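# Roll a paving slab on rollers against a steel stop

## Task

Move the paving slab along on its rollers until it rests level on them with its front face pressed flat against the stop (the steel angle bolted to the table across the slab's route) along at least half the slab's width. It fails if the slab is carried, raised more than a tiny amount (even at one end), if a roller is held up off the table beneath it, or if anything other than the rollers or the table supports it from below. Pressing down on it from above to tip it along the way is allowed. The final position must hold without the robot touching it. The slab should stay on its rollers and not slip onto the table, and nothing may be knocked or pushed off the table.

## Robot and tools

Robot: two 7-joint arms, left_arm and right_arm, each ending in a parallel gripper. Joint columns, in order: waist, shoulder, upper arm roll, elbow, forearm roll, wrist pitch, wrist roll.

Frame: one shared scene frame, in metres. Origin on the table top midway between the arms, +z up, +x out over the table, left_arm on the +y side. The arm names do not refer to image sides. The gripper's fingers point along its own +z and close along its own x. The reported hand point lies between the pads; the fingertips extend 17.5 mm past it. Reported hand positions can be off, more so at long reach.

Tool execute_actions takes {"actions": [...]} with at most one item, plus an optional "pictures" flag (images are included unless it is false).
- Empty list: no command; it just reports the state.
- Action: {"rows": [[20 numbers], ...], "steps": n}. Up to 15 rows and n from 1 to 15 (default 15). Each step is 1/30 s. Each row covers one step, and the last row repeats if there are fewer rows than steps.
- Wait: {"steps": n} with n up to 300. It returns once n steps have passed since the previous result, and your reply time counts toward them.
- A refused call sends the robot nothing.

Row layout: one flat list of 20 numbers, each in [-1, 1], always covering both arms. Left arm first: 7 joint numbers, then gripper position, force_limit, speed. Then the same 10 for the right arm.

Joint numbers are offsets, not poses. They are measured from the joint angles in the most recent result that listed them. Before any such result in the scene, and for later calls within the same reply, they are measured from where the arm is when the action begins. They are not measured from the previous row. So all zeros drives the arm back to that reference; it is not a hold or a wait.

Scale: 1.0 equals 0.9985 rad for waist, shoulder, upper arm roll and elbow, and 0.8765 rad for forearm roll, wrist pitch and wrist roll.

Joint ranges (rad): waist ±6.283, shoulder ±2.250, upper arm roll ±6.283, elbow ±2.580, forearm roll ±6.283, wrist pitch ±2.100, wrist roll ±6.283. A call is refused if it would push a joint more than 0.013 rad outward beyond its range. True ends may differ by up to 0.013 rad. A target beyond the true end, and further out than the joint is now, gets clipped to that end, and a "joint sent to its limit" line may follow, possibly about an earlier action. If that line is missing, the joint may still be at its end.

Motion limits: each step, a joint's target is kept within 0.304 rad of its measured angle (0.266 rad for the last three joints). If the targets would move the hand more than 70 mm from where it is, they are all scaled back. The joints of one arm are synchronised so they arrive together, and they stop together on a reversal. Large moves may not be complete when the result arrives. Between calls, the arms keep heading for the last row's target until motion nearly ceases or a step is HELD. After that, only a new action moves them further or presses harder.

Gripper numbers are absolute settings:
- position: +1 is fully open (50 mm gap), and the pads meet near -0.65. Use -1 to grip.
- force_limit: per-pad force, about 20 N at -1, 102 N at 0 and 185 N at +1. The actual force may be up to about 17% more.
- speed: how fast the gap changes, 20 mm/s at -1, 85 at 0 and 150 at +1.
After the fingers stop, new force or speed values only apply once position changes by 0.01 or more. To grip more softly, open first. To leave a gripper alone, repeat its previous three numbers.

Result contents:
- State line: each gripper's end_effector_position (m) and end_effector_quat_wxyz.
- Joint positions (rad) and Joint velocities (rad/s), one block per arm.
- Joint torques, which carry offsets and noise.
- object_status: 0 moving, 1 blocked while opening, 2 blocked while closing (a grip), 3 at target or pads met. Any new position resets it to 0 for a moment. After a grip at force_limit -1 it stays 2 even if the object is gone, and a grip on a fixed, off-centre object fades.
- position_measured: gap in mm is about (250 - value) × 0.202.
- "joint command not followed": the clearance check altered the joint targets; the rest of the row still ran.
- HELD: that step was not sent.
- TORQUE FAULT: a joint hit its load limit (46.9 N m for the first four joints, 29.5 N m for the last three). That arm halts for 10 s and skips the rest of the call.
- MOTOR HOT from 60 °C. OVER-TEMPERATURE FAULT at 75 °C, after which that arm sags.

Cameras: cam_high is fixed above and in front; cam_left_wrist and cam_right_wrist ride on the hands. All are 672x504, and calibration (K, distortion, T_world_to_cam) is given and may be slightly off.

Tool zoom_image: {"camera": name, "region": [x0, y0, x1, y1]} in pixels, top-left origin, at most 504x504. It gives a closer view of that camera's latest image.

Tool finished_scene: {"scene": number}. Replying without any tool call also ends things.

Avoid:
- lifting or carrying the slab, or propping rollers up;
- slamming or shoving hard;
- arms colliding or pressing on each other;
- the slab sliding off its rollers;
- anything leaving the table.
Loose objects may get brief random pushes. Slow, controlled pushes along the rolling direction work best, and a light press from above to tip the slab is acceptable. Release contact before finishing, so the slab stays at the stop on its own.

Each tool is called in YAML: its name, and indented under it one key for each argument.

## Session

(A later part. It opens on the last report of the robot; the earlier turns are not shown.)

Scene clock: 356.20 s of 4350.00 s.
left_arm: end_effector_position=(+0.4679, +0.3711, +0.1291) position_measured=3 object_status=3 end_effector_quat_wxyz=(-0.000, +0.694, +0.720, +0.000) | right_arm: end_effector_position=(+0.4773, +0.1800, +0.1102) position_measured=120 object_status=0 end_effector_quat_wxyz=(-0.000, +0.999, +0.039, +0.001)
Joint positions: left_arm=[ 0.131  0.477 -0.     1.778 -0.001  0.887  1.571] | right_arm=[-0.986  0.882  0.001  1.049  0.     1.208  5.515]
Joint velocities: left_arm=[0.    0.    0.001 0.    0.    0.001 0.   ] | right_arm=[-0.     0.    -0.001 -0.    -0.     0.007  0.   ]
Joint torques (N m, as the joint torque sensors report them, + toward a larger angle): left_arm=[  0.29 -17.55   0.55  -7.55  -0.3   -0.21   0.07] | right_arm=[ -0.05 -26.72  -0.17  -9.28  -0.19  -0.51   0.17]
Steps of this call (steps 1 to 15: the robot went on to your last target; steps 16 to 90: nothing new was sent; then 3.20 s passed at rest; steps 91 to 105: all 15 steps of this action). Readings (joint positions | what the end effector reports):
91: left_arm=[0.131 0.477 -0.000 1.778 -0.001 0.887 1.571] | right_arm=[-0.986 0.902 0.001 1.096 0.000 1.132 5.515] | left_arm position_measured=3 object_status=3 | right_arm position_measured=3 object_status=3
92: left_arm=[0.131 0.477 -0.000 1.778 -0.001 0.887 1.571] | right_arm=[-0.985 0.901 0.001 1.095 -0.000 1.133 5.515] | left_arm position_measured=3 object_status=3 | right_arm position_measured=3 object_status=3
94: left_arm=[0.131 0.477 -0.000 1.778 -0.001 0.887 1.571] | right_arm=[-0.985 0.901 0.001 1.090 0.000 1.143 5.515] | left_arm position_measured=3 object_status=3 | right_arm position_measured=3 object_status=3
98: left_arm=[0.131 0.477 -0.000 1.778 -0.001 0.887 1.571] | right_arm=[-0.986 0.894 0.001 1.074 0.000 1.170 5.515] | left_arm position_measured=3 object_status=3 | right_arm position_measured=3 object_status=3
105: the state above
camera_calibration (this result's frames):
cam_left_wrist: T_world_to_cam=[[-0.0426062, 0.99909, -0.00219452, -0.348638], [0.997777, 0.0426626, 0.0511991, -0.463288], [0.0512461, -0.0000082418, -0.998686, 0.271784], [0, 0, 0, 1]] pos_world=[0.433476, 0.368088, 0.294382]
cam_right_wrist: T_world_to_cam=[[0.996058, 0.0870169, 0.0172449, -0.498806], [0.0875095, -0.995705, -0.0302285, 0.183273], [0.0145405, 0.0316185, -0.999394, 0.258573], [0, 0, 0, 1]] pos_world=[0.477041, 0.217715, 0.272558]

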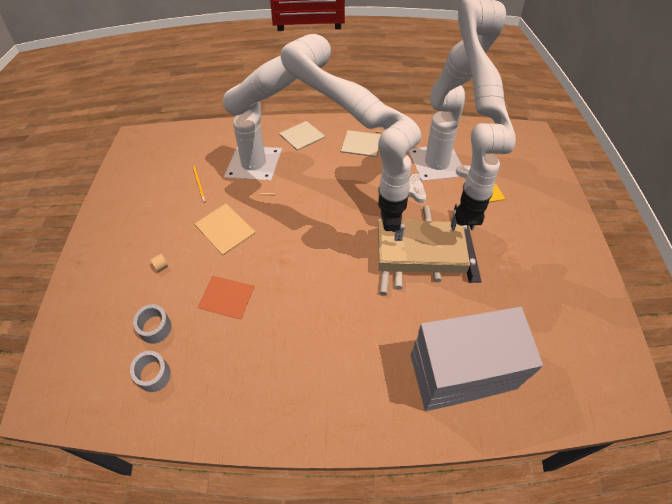

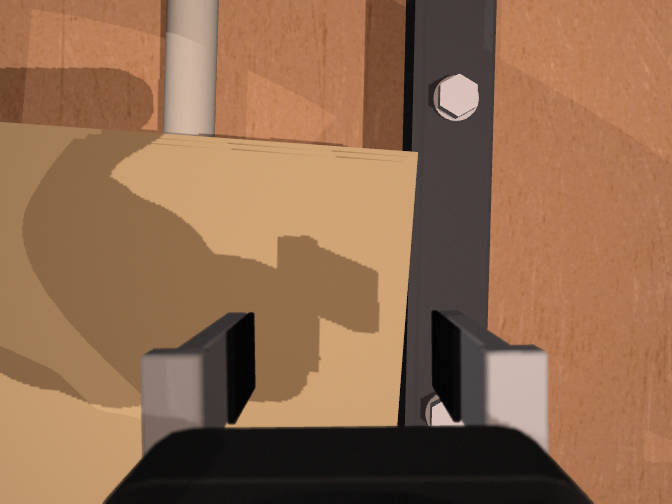

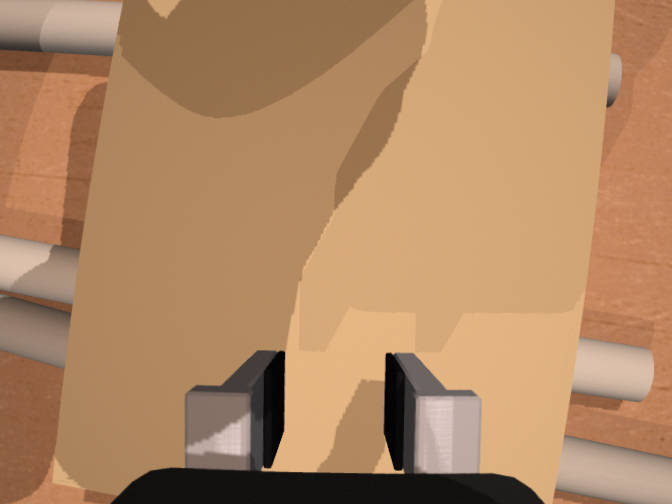

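execute_actions:
  actions:
    - {"rows":[[0,0,0,0,0,0,0,1,0.6,0.5,0.07,-0.032,0,0.068,0,-0.04,0.033,-0.6,0,1],[0,0,0,0,0,0,0,1,0.6,0.5,0.137,-0.064,0,0.136,0,-0.079,0.066,-0.6,0,1],[0,0,0,0,0,0,0,1,0.6,0.5,0.137,-0.064,0,0.136,0,-0.079,0.066,-0.6,0,1],[0,0,0,0,0,0,0,1,0.6,0.5,0.137,-0.064,0,0.136,0,-0.079,0.066,-0.6,0,1],[0,0,0,0,0,0,0,1,0.6,0.5,0.137,-0.064,0,0.136,0,-0.079,0.066,-0.6,0,1],[0,0,0,0,0,0,0,1,0.6,0.5,0.137,-0.064,0,0.136,0,-0.079,0.066,-0.6,0,1],[0,0,0,0,0,0,0,1,0.6,0.5,0.137,-0.064,0,0.136,0,-0.079,0.066,-0.6,0,1],[0,0,0,0,0,0,0,1,0.6,0.5,0.137,-0.064,0,0.136,0,-0.079,0.066,-0.6,0,1],[0,0,0,0,0,0,0,1,0.6,0.5,0.137,-0.064,0,0.136,0,-0.079,0.066,-0.6,0,1],[0,0,0,0,0,0,0,1,0.6,0.5,0.137,-0.064,0,0.136,0,-0.079,0.066,-0.6,0,1],[0,0,0,0,0,0,0,1,0.6,0.5,0.137,0.006,0,0.195,0,-0.227,0.066,-0.6,0,1]],"steps":15}
  pictures: false

execute_actions:
  actions:
    - {"steps":10}

Scene clock: 359.97 s of 4350.00 s.
left_arm: end_effector_position=(+0.4679, +0.3711, +0.1291) position_measured=3 object_status=3 end_effector_quat_wxyz=(-0.000, +0.694, +0.720, +0.000) | right_arm: end_effector_position=(+0.5159, +0.1008, +0.0684) position_measured=242 object_status=3 end_effector_quat_wxyz=(+0.001, +1.000, +0.000, -0.000)
Joint positions: left_arm=[ 0.131  0.477 -0.     1.778 -0.001  0.887  1.571] | right_arm=[-0.85   0.869  0.001  1.224 -0.     1.05   5.572]
Joint velocities: left_arm=[ 0.     0.    -0.001  0.001 -0.     0.001  0.   ] | right_arm=[ 0.008  0.404 -0.008  0.405  0.002 -0.779  0.   ]
Joint torques (N m, as the joint torque sensors report them, + toward a larger angle): left_arm=[  0.2  -17.45   0.51  -7.43  -0.15  -0.19   0.13] | right_arm=[  0.05 -32.74   0.8  -10.31  -0.2   -0.28   0.11]
Steps of this call (steps 1 to 15: the robot went on to your last target; steps 16 to 90: nothing new was sent; then 0.27 s passed at rest; steps 91 to 105: all 15 steps of this action). Readings (joint positions | what the end effector reports):
91: left_arm=[0.131 0.477 -0.000 1.778 -0.001 0.887 1.571] | right_arm=[-0.984 0.882 0.001 1.050 -0.000 1.208 5.515] | left_arm position_measured=3 object_status=3 | right_arm position_measured=242 object_status=3
92: left_arm=[0.131 0.477 -0.000 1.778 -0.001 0.887 1.571] | right_arm=[-0.979 0.879 -0.001 1.056 -0.001 1.205 5.517] | left_arm position_measured=3 object_status=3 | right_arm position_measured=242 object_status=3
94: left_arm=[0.131 0.477 -0.000 1.778 -0.001 0.887 1.571] | right_arm=[-0.951 0.864 -0.003 1.082 -0.002 1.191 5.528] | left_arm position_measured=3 object_status=3 | right_arm position_measured=242 object_status=3
98: left_arm=[0.131 0.477 -0.000 1.778 -0.001 0.887 1.571] | right_arm=[-0.869 0.828 0.004 1.163 0.002 1.150 5.564] | left_arm position_measured=3 object_status=3 | right_arm position_measured=242 object_status=3
105: the state above

Scene clock: 360.30 s of 4350.00 s.
left_arm: end_effector_position=(+0.4679, +0.3711, +0.1291) position_measured=3 object_status=3 end_effector_quat_wxyz=(-0.000, +0.694, +0.720, +0.000) | right_arm: end_effector_position=(+0.5159, +0.0998, +0.0519) position_measured=242 object_status=3 end_effector_quat_wxyz=(+0.000, +1.000, -0.000, +0.000)
Joint positions: left_arm=[ 0.131  0.477 -0.     1.778 -0.001  0.887  1.571] | right_arm=[-0.849  0.888  0.001  1.244  0.     1.009  5.572]
Joint velocities: left_arm=[-0.    -0.     0.     0.     0.001 -0.002  0.001] | right_arm=[ 0.001  0.002  0.    -0.    -0.     0.    -0.   ]
Joint torques (N m, as the joint torque sensors report them, + toward a larger angle): left_arm=[  0.23 -17.55   0.52  -7.58  -0.21  -0.13   0.21] | right_arm=[ -0.23 -26.1   -0.02  -8.15  -0.14  -0.19  -0.05]
Steps of this call (steps 1 to 10: the robot went on to your last target). Readings (joint positions | what the end effector reports):
1: left_arm=[0.131 0.477 -0.000 1.778 -0.001 0.887 1.571] | right_arm=[-0.850 0.880 0.001 1.236 0.000 1.028 5.572] | left_arm position_measured=3 object_status=3 | right_arm position_measured=242 object_status=3
2: left_arm=[0.131 0.477 -0.000 1.778 -0.001 0.887 1.571] | right_arm=[-0.850 0.886 0.001 1.242 0.000 1.016 5.572] | left_arm position_measured=3 object_status=3 | right_arm position_measured=242 object_status=3
4: left_arm=[0.131 0.477 -0.000 1.778 -0.001 0.887 1.571] | right_arm=[-0.849 0.887 0.001 1.245 0.000 1.010 5.572] | left_arm position_measured=3 object_status=3 | right_arm position_measured=242 object_status=3
8: left_arm=[0.131 0.477 -0.000 1.778 -0.001 0.887 1.571] | right_arm=[-0.849 0.888 0.001 1.244 0.000 1.009 5.572] | left_arm position_measured=3 object_status=3 | right_arm position_measured=242 object_status=3
10: the state above
camera_calibration (this result's frames):
cam_left_wrist: T_world_to_cam=[[-0.0426062, 0.99909, -0.00219458, -0.348638], [0.997777, 0.0426626, 0.0512025, -0.46329], [0.0512495, -0.000008161, -0.998686, 0.271782], [0, 0, 0, 1]] pos_world=[0.433477, 0.368088, 0.294382]
cam_right_wrist: T_world_to_cam=[[0.999836, 0.00826269, 0.0161203, -0.523291], [0.00873006, -0.999537, -0.0291409, 0.139217], [0.015872, 0.0292768, -0.999445, 0.201885], [0, 0, 0, 1]] pos_world=[0.518785, 0.137566, 0.214265]

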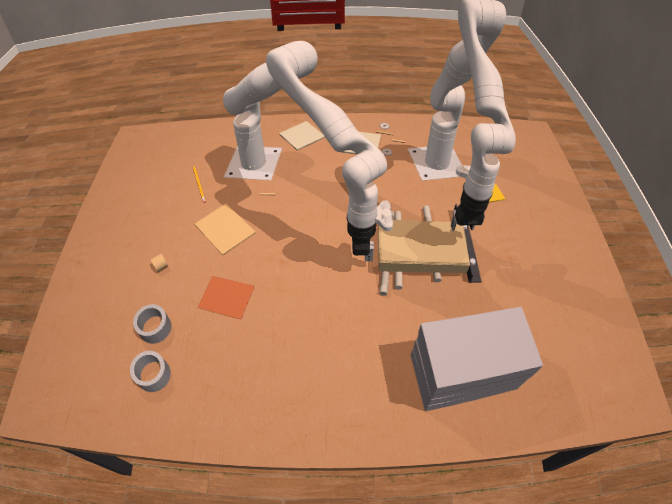

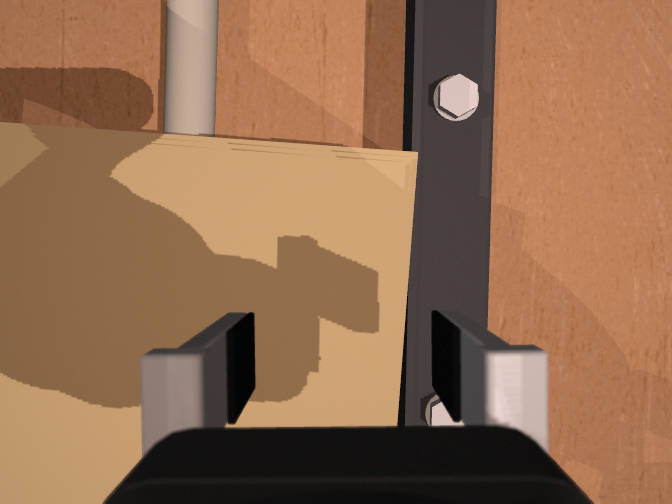

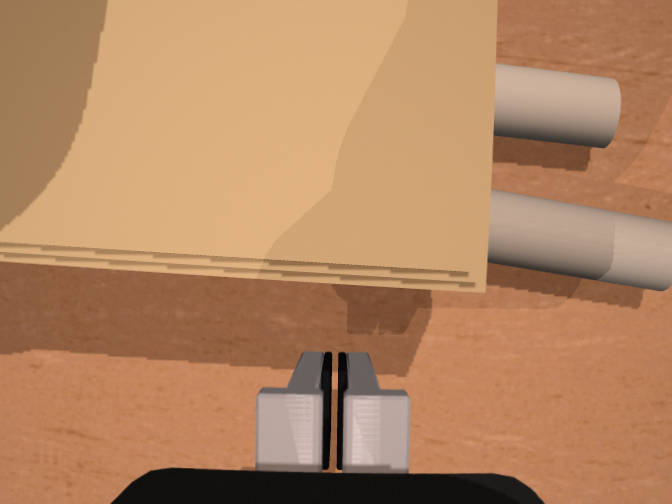

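execute_actions:
  actions:
    - {"rows":[[0,0,0,0,0,0,0,1,0.6,0.5,-0.010,0.012,0,-0.026,0,0.016,-0.012,-0.6,0,1],[0,0,0,0,0,0,0,1,0.6,0.5,-0.016,0.018,0,-0.040,0,0.025,-0.018,-0.6,0,1],[0,0,0,0,0,0,0,1,0.6,0.5,-0.019,0.022,0,-0.048,0,0.030,-0.022,-0.6,0,1],[0,0,0,0,0,0,0,1,0.6,0.5,-0.021,0.024,0,-0.054,0,0.034,-0.024,-0.6,0,1],[0,0,0,0,0,0,0,1,0.6,0.5,-0.023,0.027,0,-0.059,0,0.037,-0.026,-0.6,0,1],[0,0,0,0,0,0,0,1,0.6,0.5,-0.025,0.029,0,-0.064,0,0.040,-0.029,-0.6,0,1],[0,0,0,0,0,0,0,1,0.6,0.5,-0.027,0.031,0,-0.069,0,0.043,-0.031,-0.6,0,1],[0,0,0,0,0,0,0,1,0.6,0.5,-0.029,0.033,0,-0.074,0,0.046,-0.033,-0.6,0,1],[0,0,0,0,0,0,0,1,0.6,0.5,-0.031,0.036,0,-0.079,0,0.050,-0.035,-0.6,0,1],[0,0,0,0,0,0,0,1,0.6,0.5,-0.033,0.038,0,-0.084,0,0.053,-0.038,-0.6,0,1],[0,0,0,0,0,0,0,1,0.6,0.5,-0.035,0.040,0,-0.089,0,0.056,-0.040,-0.6,0,1],[0,0,0,0,0,0,0,1,0.6,0.5,-0.037,0.042,0,-0.094,0,0.059,-0.042,-0.6,0,1]],"steps":15}

Scene clock: 364.23 s of 4350.00 s.
left_arm: end_effector_position=(+0.4679, +0.3711, +0.1291) position_measured=3 object_status=3 end_effector_quat_wxyz=(-0.000, +0.694, +0.720, +0.000) | right_arm: end_effector_position=(+0.5191, +0.1200, +0.0508) position_measured=242 object_status=3 end_effector_quat_wxyz=(+0.007, +1.000, -0.004, -0.000)
Joint positions: left_arm=[ 0.131  0.477 -0.     1.778 -0.001  0.887  1.571] | right_arm=[-0.879  0.929  0.008  1.156  0.005  1.066  5.536]
Joint velocities: left_arm=[ 0.    -0.     0.     0.     0.    -0.001 -0.001] | right_arm=[ 0.002  0.012 -0.001 -0.023 -0.004  0.008 -0.008]
Joint torques (N m, as the joint torque sensors report them, + toward a larger angle): left_arm=[  0.39 -17.65   0.08  -7.13  -0.02  -0.05   0.06] | right_arm=[ -5.14 -27.47  -4.28 -12.02  -2.18  -2.9    0.06]
Steps of this call (steps 1 to 30: the robot went on to your last target; steps 31 to 90: nothing new was sent; then 0.43 s passed at rest; steps 91 to 105: all 15 steps of this action). Readings (joint positions | what the end effector reports):
91: left_arm=[0.131 0.477 -0.000 1.778 -0.001 0.887 1.571] | right_arm=[-0.850 0.889 0.001 1.243 0.000 1.010 5.572] | left_arm position_measured=3 object_status=3 | right_arm position_measured=242 object_status=3
92: left_arm=[0.131 0.477 -0.000 1.778 -0.001 0.887 1.571] | right_arm=[-0.852 0.892 0.002 1.237 0.000 1.013 5.570] | left_arm position_measured=3 object_status=3 | right_arm position_measured=242 object_status=3
94: left_arm=[0.131 0.477 -0.000 1.778 -0.001 0.887 1.571] | right_arm=[-0.861 0.903 0.003 1.215 0.000 1.025 5.561] | left_arm position_measured=3 object_status=3 | right_arm position_measured=242 object_status=3
98: left_arm=[0.131 0.477 -0.000 1.778 -0.001 0.887 1.571] | right_arm=[-0.873 0.916 0.002 1.182 0.001 1.046 5.548] | left_arm position_measured=3 object_status=3 | right_arm position_measured=242 object_status=3
105: the state above
camera_calibration (this result's frames):
cam_left_wrist: T_world_to_cam=[[-0.0426062, 0.99909, -0.00219477, -0.348638], [0.997776, 0.0426627, 0.0512056, -0.463292], [0.0512526, -0.0000082129, -0.998686, 0.271781], [0, 0, 0, 1]] pos_world=[0.433478, 0.368088, 0.294382]
cam_right_wrist: T_world_to_cam=[[0.999888, 0.0000807867, 0.0149445, -0.525606], [0.000319404, -0.999872, -0.0159652, 0.163105], [0.0149413, 0.0159682, -0.999761, 0.202183], [0, 0, 0, 1]] pos_world=[0.522474, 0.159898, 0.212593]

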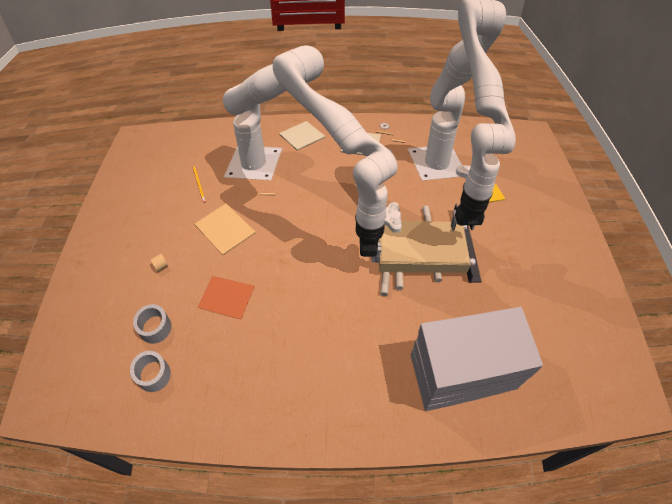

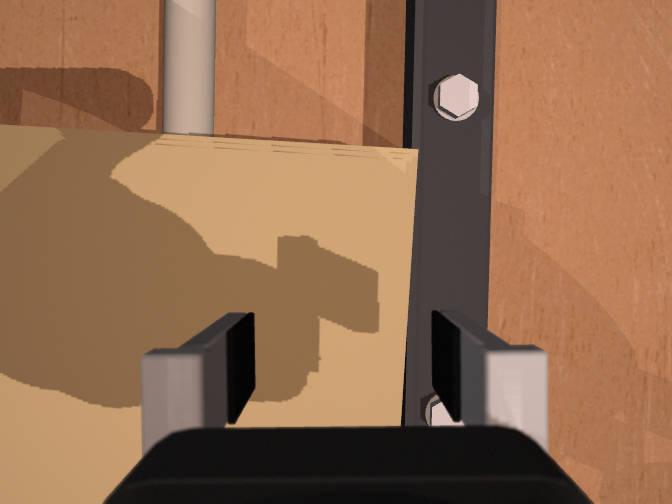

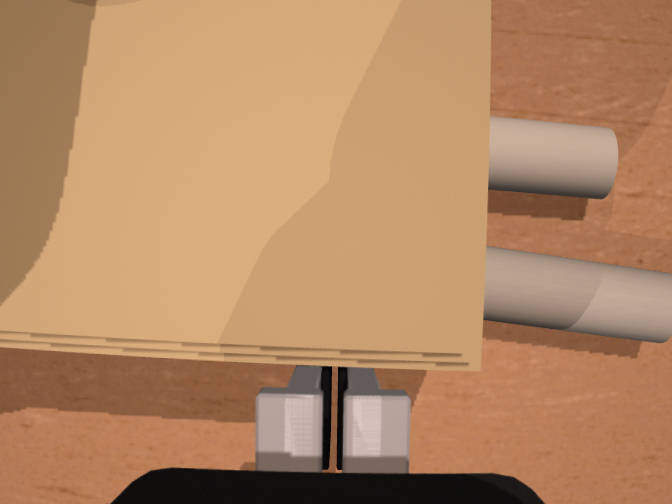

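execute_actions:
  actions:
    - {"rows":[[0,0,0,0,0,0,0,1,0.6,0.5,-0.009,0.003,-0.008,-0.010,-0.005,-0.002,-0.002,-0.6,0,1],[0,0,0,0,0,0,0,1,0.6,0.5,-0.011,0.005,-0.008,-0.015,-0.005,0.001,-0.004,-0.6,0,1],[0,0,0,0,0,0,0,1,0.6,0.5,-0.013,0.007,-0.008,-0.020,-0.005,0.004,-0.007,-0.6,0,1],[0,0,0,0,0,0,0,1,0.6,0.5,-0.015,0.010,-0.008,-0.025,-0.005,0.007,-0.009,-0.6,0,1],[0,0,0,0,0,0,0,1,0.6,0.5,-0.017,0.012,-0.008,-0.030,-0.005,0.010,-0.012,-0.6,0,1],[0,0,0,0,0,0,0,1,0.6,0.5,-0.019,0.014,-0.008,-0.035,-0.005,0.013,-0.014,-0.6,0,1],[0,0,0,0,0,0,0,1,0.6,0.5,-0.021,0.016,-0.008,-0.039,-0.005,0.016,-0.016,-0.6,0,1],[0,0,0,0,0,0,0,1,0.6,0.5,-0.022,0.018,-0.008,-0.043,-0.005,0.018,-0.018,-0.6,0,1]],"steps":15}

Scene clock: 368.30 s of 4350.00 s.
left_arm: end_effector_position=(+0.4679, +0.3711, +0.1291) position_measured=3 object_status=3 end_effector_quat_wxyz=(-0.000, +0.694, +0.720, +0.000) | right_arm: end_effector_position=(+0.5238, +0.1242, +0.0507) position_measured=242 object_status=3 end_effector_quat_wxyz=(+0.011, +1.000, -0.009, +0.002)
Joint positions: left_arm=[ 0.131  0.477 -0.     1.778 -0.001  0.887  1.571] | right_arm=[-0.886  0.945  0.012  1.12   0.01   1.09   5.52 ]
Joint velocities: left_arm=[-0.     0.     0.001  0.    -0.     0.001  0.   ] | right_arm=[-0.     0.001 -0.001 -0.002  0.     0.002 -0.   ]
Joint torques (N m, as the joint torque sensors report them, + toward a larger angle): left_arm=[  0.09 -17.79   0.33  -7.58   0.01   0.06   0.02] | right_arm=[-11.24 -25.79  -9.34 -12.67  -4.79  -4.19   0.13]
Steps of this call (steps 1 to 15: the robot went on to your last target; steps 16 to 90: nothing new was sent; then 0.57 s passed at rest; steps 91 to 105: all 15 steps of this action). Readings (joint positions | what the end effector reports):
91: left_arm=[0.131 0.477 -0.000 1.778 -0.001 0.887 1.571] | right_arm=[-0.879 0.930 0.007 1.154 0.005 1.068 5.535] | left_arm position_measured=3 object_status=3 | right_arm position_measured=242 object_status=3
92: left_arm=[0.131 0.477 -0.000 1.778 -0.001 0.887 1.571] | right_arm=[-0.880 0.931 0.008 1.152 0.005 1.070 5.534] | left_arm position_measured=3 object_status=3 | right_arm position_measured=242 object_status=3
94: left_arm=[0.131 0.477 -0.000 1.778 -0.001 0.887 1.571] | right_arm=[-0.882 0.934 0.009 1.145 0.007 1.074 5.531] | left_arm position_measured=3 object_status=3 | right_arm position_measured=242 object_status=3
98: left_arm=[0.131 0.477 -0.000 1.778 -0.001 0.887 1.571] | right_arm=[-0.885 0.942 0.012 1.127 0.009 1.085 5.523] | left_arm position_measured=3 object_status=3 | right_arm position_measured=242 object_status=3
105: the state above
camera_calibration (this result's frames):
cam_left_wrist: T_world_to_cam=[[-0.0426061, 0.99909, -0.00219493, -0.348638], [0.997776, 0.0426626, 0.0512088, -0.463294], [0.0512558, -0.0000082492, -0.998686, 0.271779], [0, 0, 0, 1]] pos_world=[0.43348, 0.368088, 0.294382]
cam_right_wrist: T_world_to_cam=[[0.999791, -0.00877867, 0.0184377, -0.529341], [-0.00864882, -0.999937, -0.00711058, 0.171521], [0.0184989, 0.00694963, -0.999805, 0.20128], [0, 0, 0, 1]] pos_world=[0.52699, 0.165464, 0.21222]

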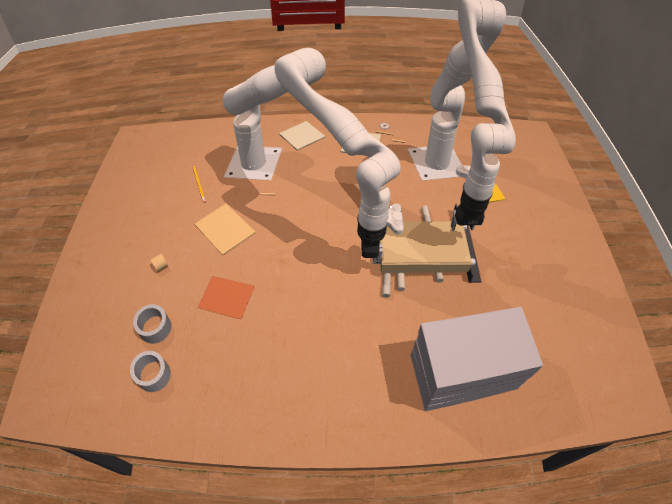

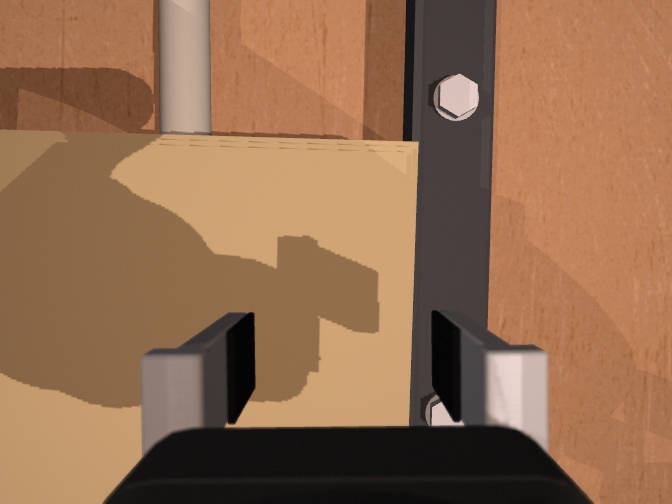

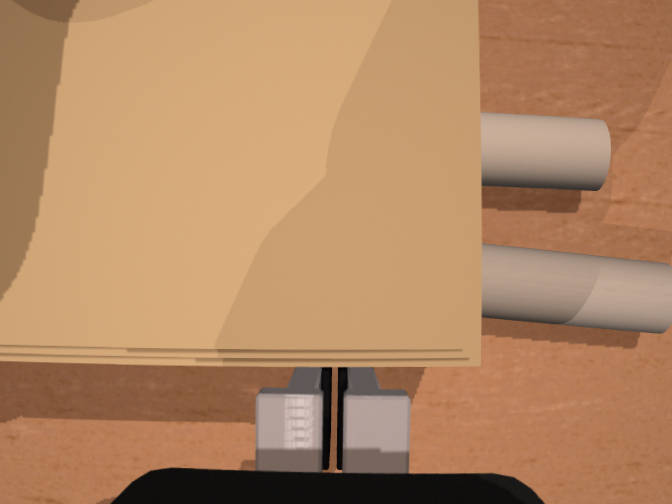

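zoom_image:
  camera: "cam_left_wrist"
  region: [340, 100, 500, 440]

Region (340, 100, 500, 440) of cam_left_wrist's 672x504 image, scaled by 1.482; it fills the left 237 columns of this view, and the rest is white.

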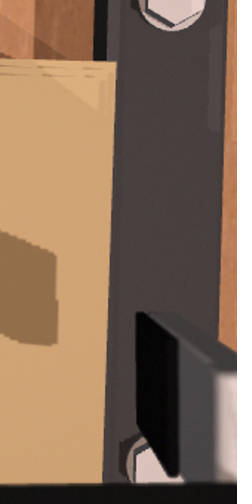

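execute_actions:
  actions:
    - {"rows":[[0,0,0,0,0,0,0,1,0.6,0.5,0,-0.004,-0.004,0.006,-0.003,-0.006,0.003,-0.6,0,1],[0,0,0,0,0,0,0,1,0.6,0.5,0.005,-0.010,-0.006,0.018,-0.005,-0.015,0.009,-0.6,0,1],[0,0,0,0,0,0,0,1,0.6,0.5,0.010,-0.017,-0.009,0.035,-0.008,-0.027,0.017,-0.6,0,1],[0,0,0,0,0,0,0,1,0.6,0.5,0.017,-0.027,-0.012,0.058,-0.011,-0.043,0.028,-0.6,0,1],[0,0,0,0,0,0,0,1,0.6,0.5,0.026,-0.04,-0.012,0.088,-0.011,-0.065,0.042,-0.6,0,1],[0,0,0,0,0,0,0,1,0.6,0.5,0.037,-0.057,-0.012,0.124,-0.011,-0.092,0.059,-0.6,0,1]],"steps":15}

Scene clock: 373.07 s of 4350.00 s.
left_arm: end_effector_position=(+0.4679, +0.3711, +0.1291) position_measured=3 object_status=3 end_effector_quat_wxyz=(-0.000, +0.694, +0.720, +0.000) | right_arm: end_effector_position=(+0.5155, +0.1001, +0.0510) position_measured=242 object_status=3 end_effector_quat_wxyz=(+0.001, +1.000, -0.000, -0.000)
Joint positions: left_arm=[ 0.131  0.477 -0.     1.778 -0.001  0.887  1.571] | right_arm=[-0.849  0.89   0.001  1.243  0.     1.009  5.572]
Joint velocities: left_arm=[-0.     0.     0.    -0.    -0.     0.    -0.001] | right_arm=[ 0.002 -0.015 -0.005  0.004 -0.002 -0.003  0.   ]
Joint torques (N m, as the joint torque sensors report them, + toward a larger angle): left_arm=[  0.44 -17.64   0.22  -7.81  -0.33  -0.11   0.02] | right_arm=[ -0.02 -25.67  -0.34  -8.34   0.    -0.14   0.17]
Steps of this call (steps 1 to 15: the robot went on to your last target; steps 16 to 90: nothing new was sent; then 1.27 s passed at rest; steps 91 to 105: all 15 steps of this action). Readings (joint positions | what the end effector reports):
91: left_arm=[0.131 0.477 -0.000 1.778 -0.001 0.887 1.571] | right_arm=[-0.884 0.945 0.012 1.120 0.010 1.090 5.520] | left_arm position_measured=3 object_status=3 | right_arm position_measured=242 object_status=3
92: left_arm=[0.131 0.477 -0.000 1.778 -0.001 0.887 1.571] | right_arm=[-0.881 0.943 0.010 1.124 0.008 1.087 5.521] | left_arm position_measured=3 object_status=3 | right_arm position_measured=242 object_status=3
94: left_arm=[0.131 0.477 -0.000 1.778 -0.001 0.887 1.571] | right_arm=[-0.876 0.934 0.007 1.139 0.005 1.078 5.528] | left_arm position_measured=3 object_status=3 | right_arm position_measured=242 object_status=3
98: left_arm=[0.131 0.477 -0.000 1.778 -0.001 0.887 1.571] | right_arm=[-0.859 0.904 0.000 1.205 0.001 1.034 5.556] | left_arm position_measured=3 object_status=3 | right_arm position_measured=242 object_status=3
105: the state above
camera_calibration (this result's frames):
cam_left_wrist: T_world_to_cam=[[-0.0426062, 0.99909, -0.00219506, -0.348638], [0.997776, 0.0426627, 0.051212, -0.463296], [0.051259, -0.000008229, -0.998685, 0.271778], [0, 0, 0, 1]] pos_world=[0.433481, 0.368088, 0.294382]
cam_right_wrist: T_world_to_cam=[[0.999853, 0.00847795, 0.0148819, -0.522861], [0.00890293, -0.999548, -0.0287268, 0.13942], [0.0146317, 0.028855, -0.999477, 0.20162], [0, 0, 0, 1]] pos_world=[0.518593, 0.137972, 0.213301]

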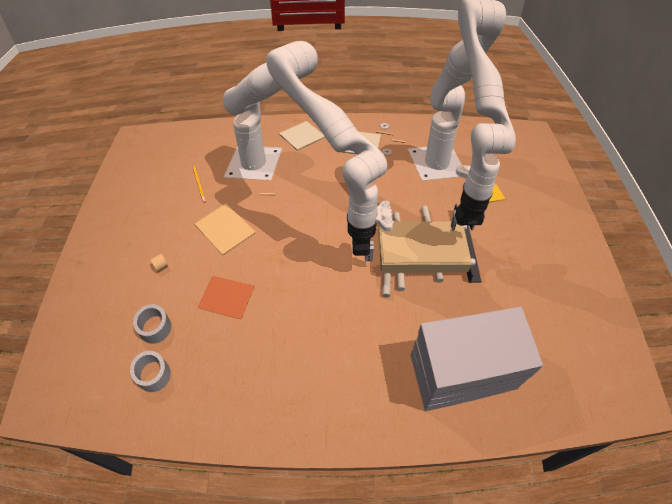

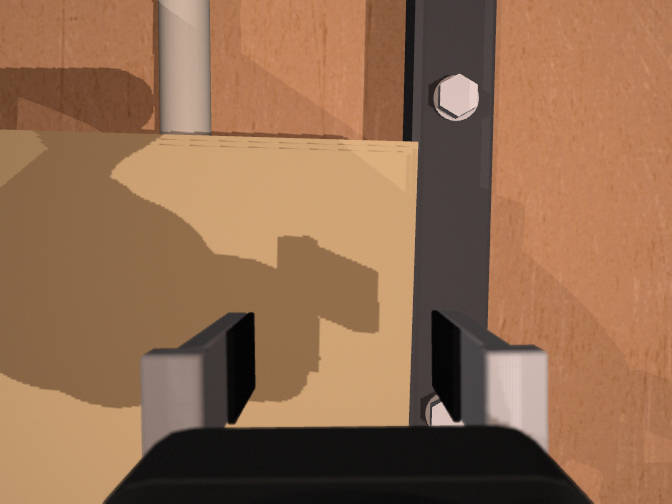

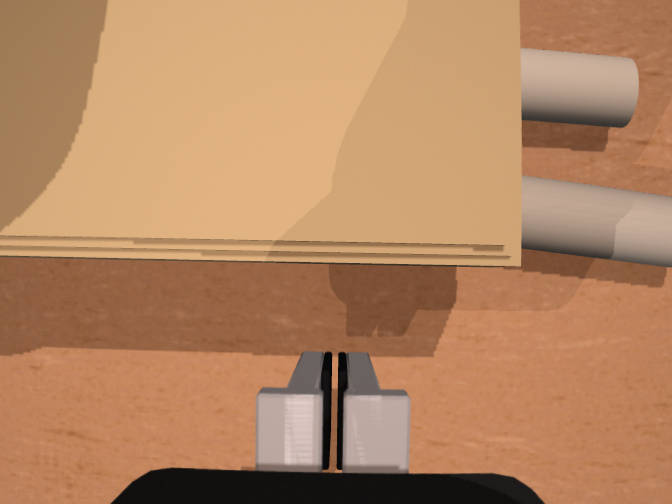

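finished_scene:
  scene: 1

The scene is finished: the task was done.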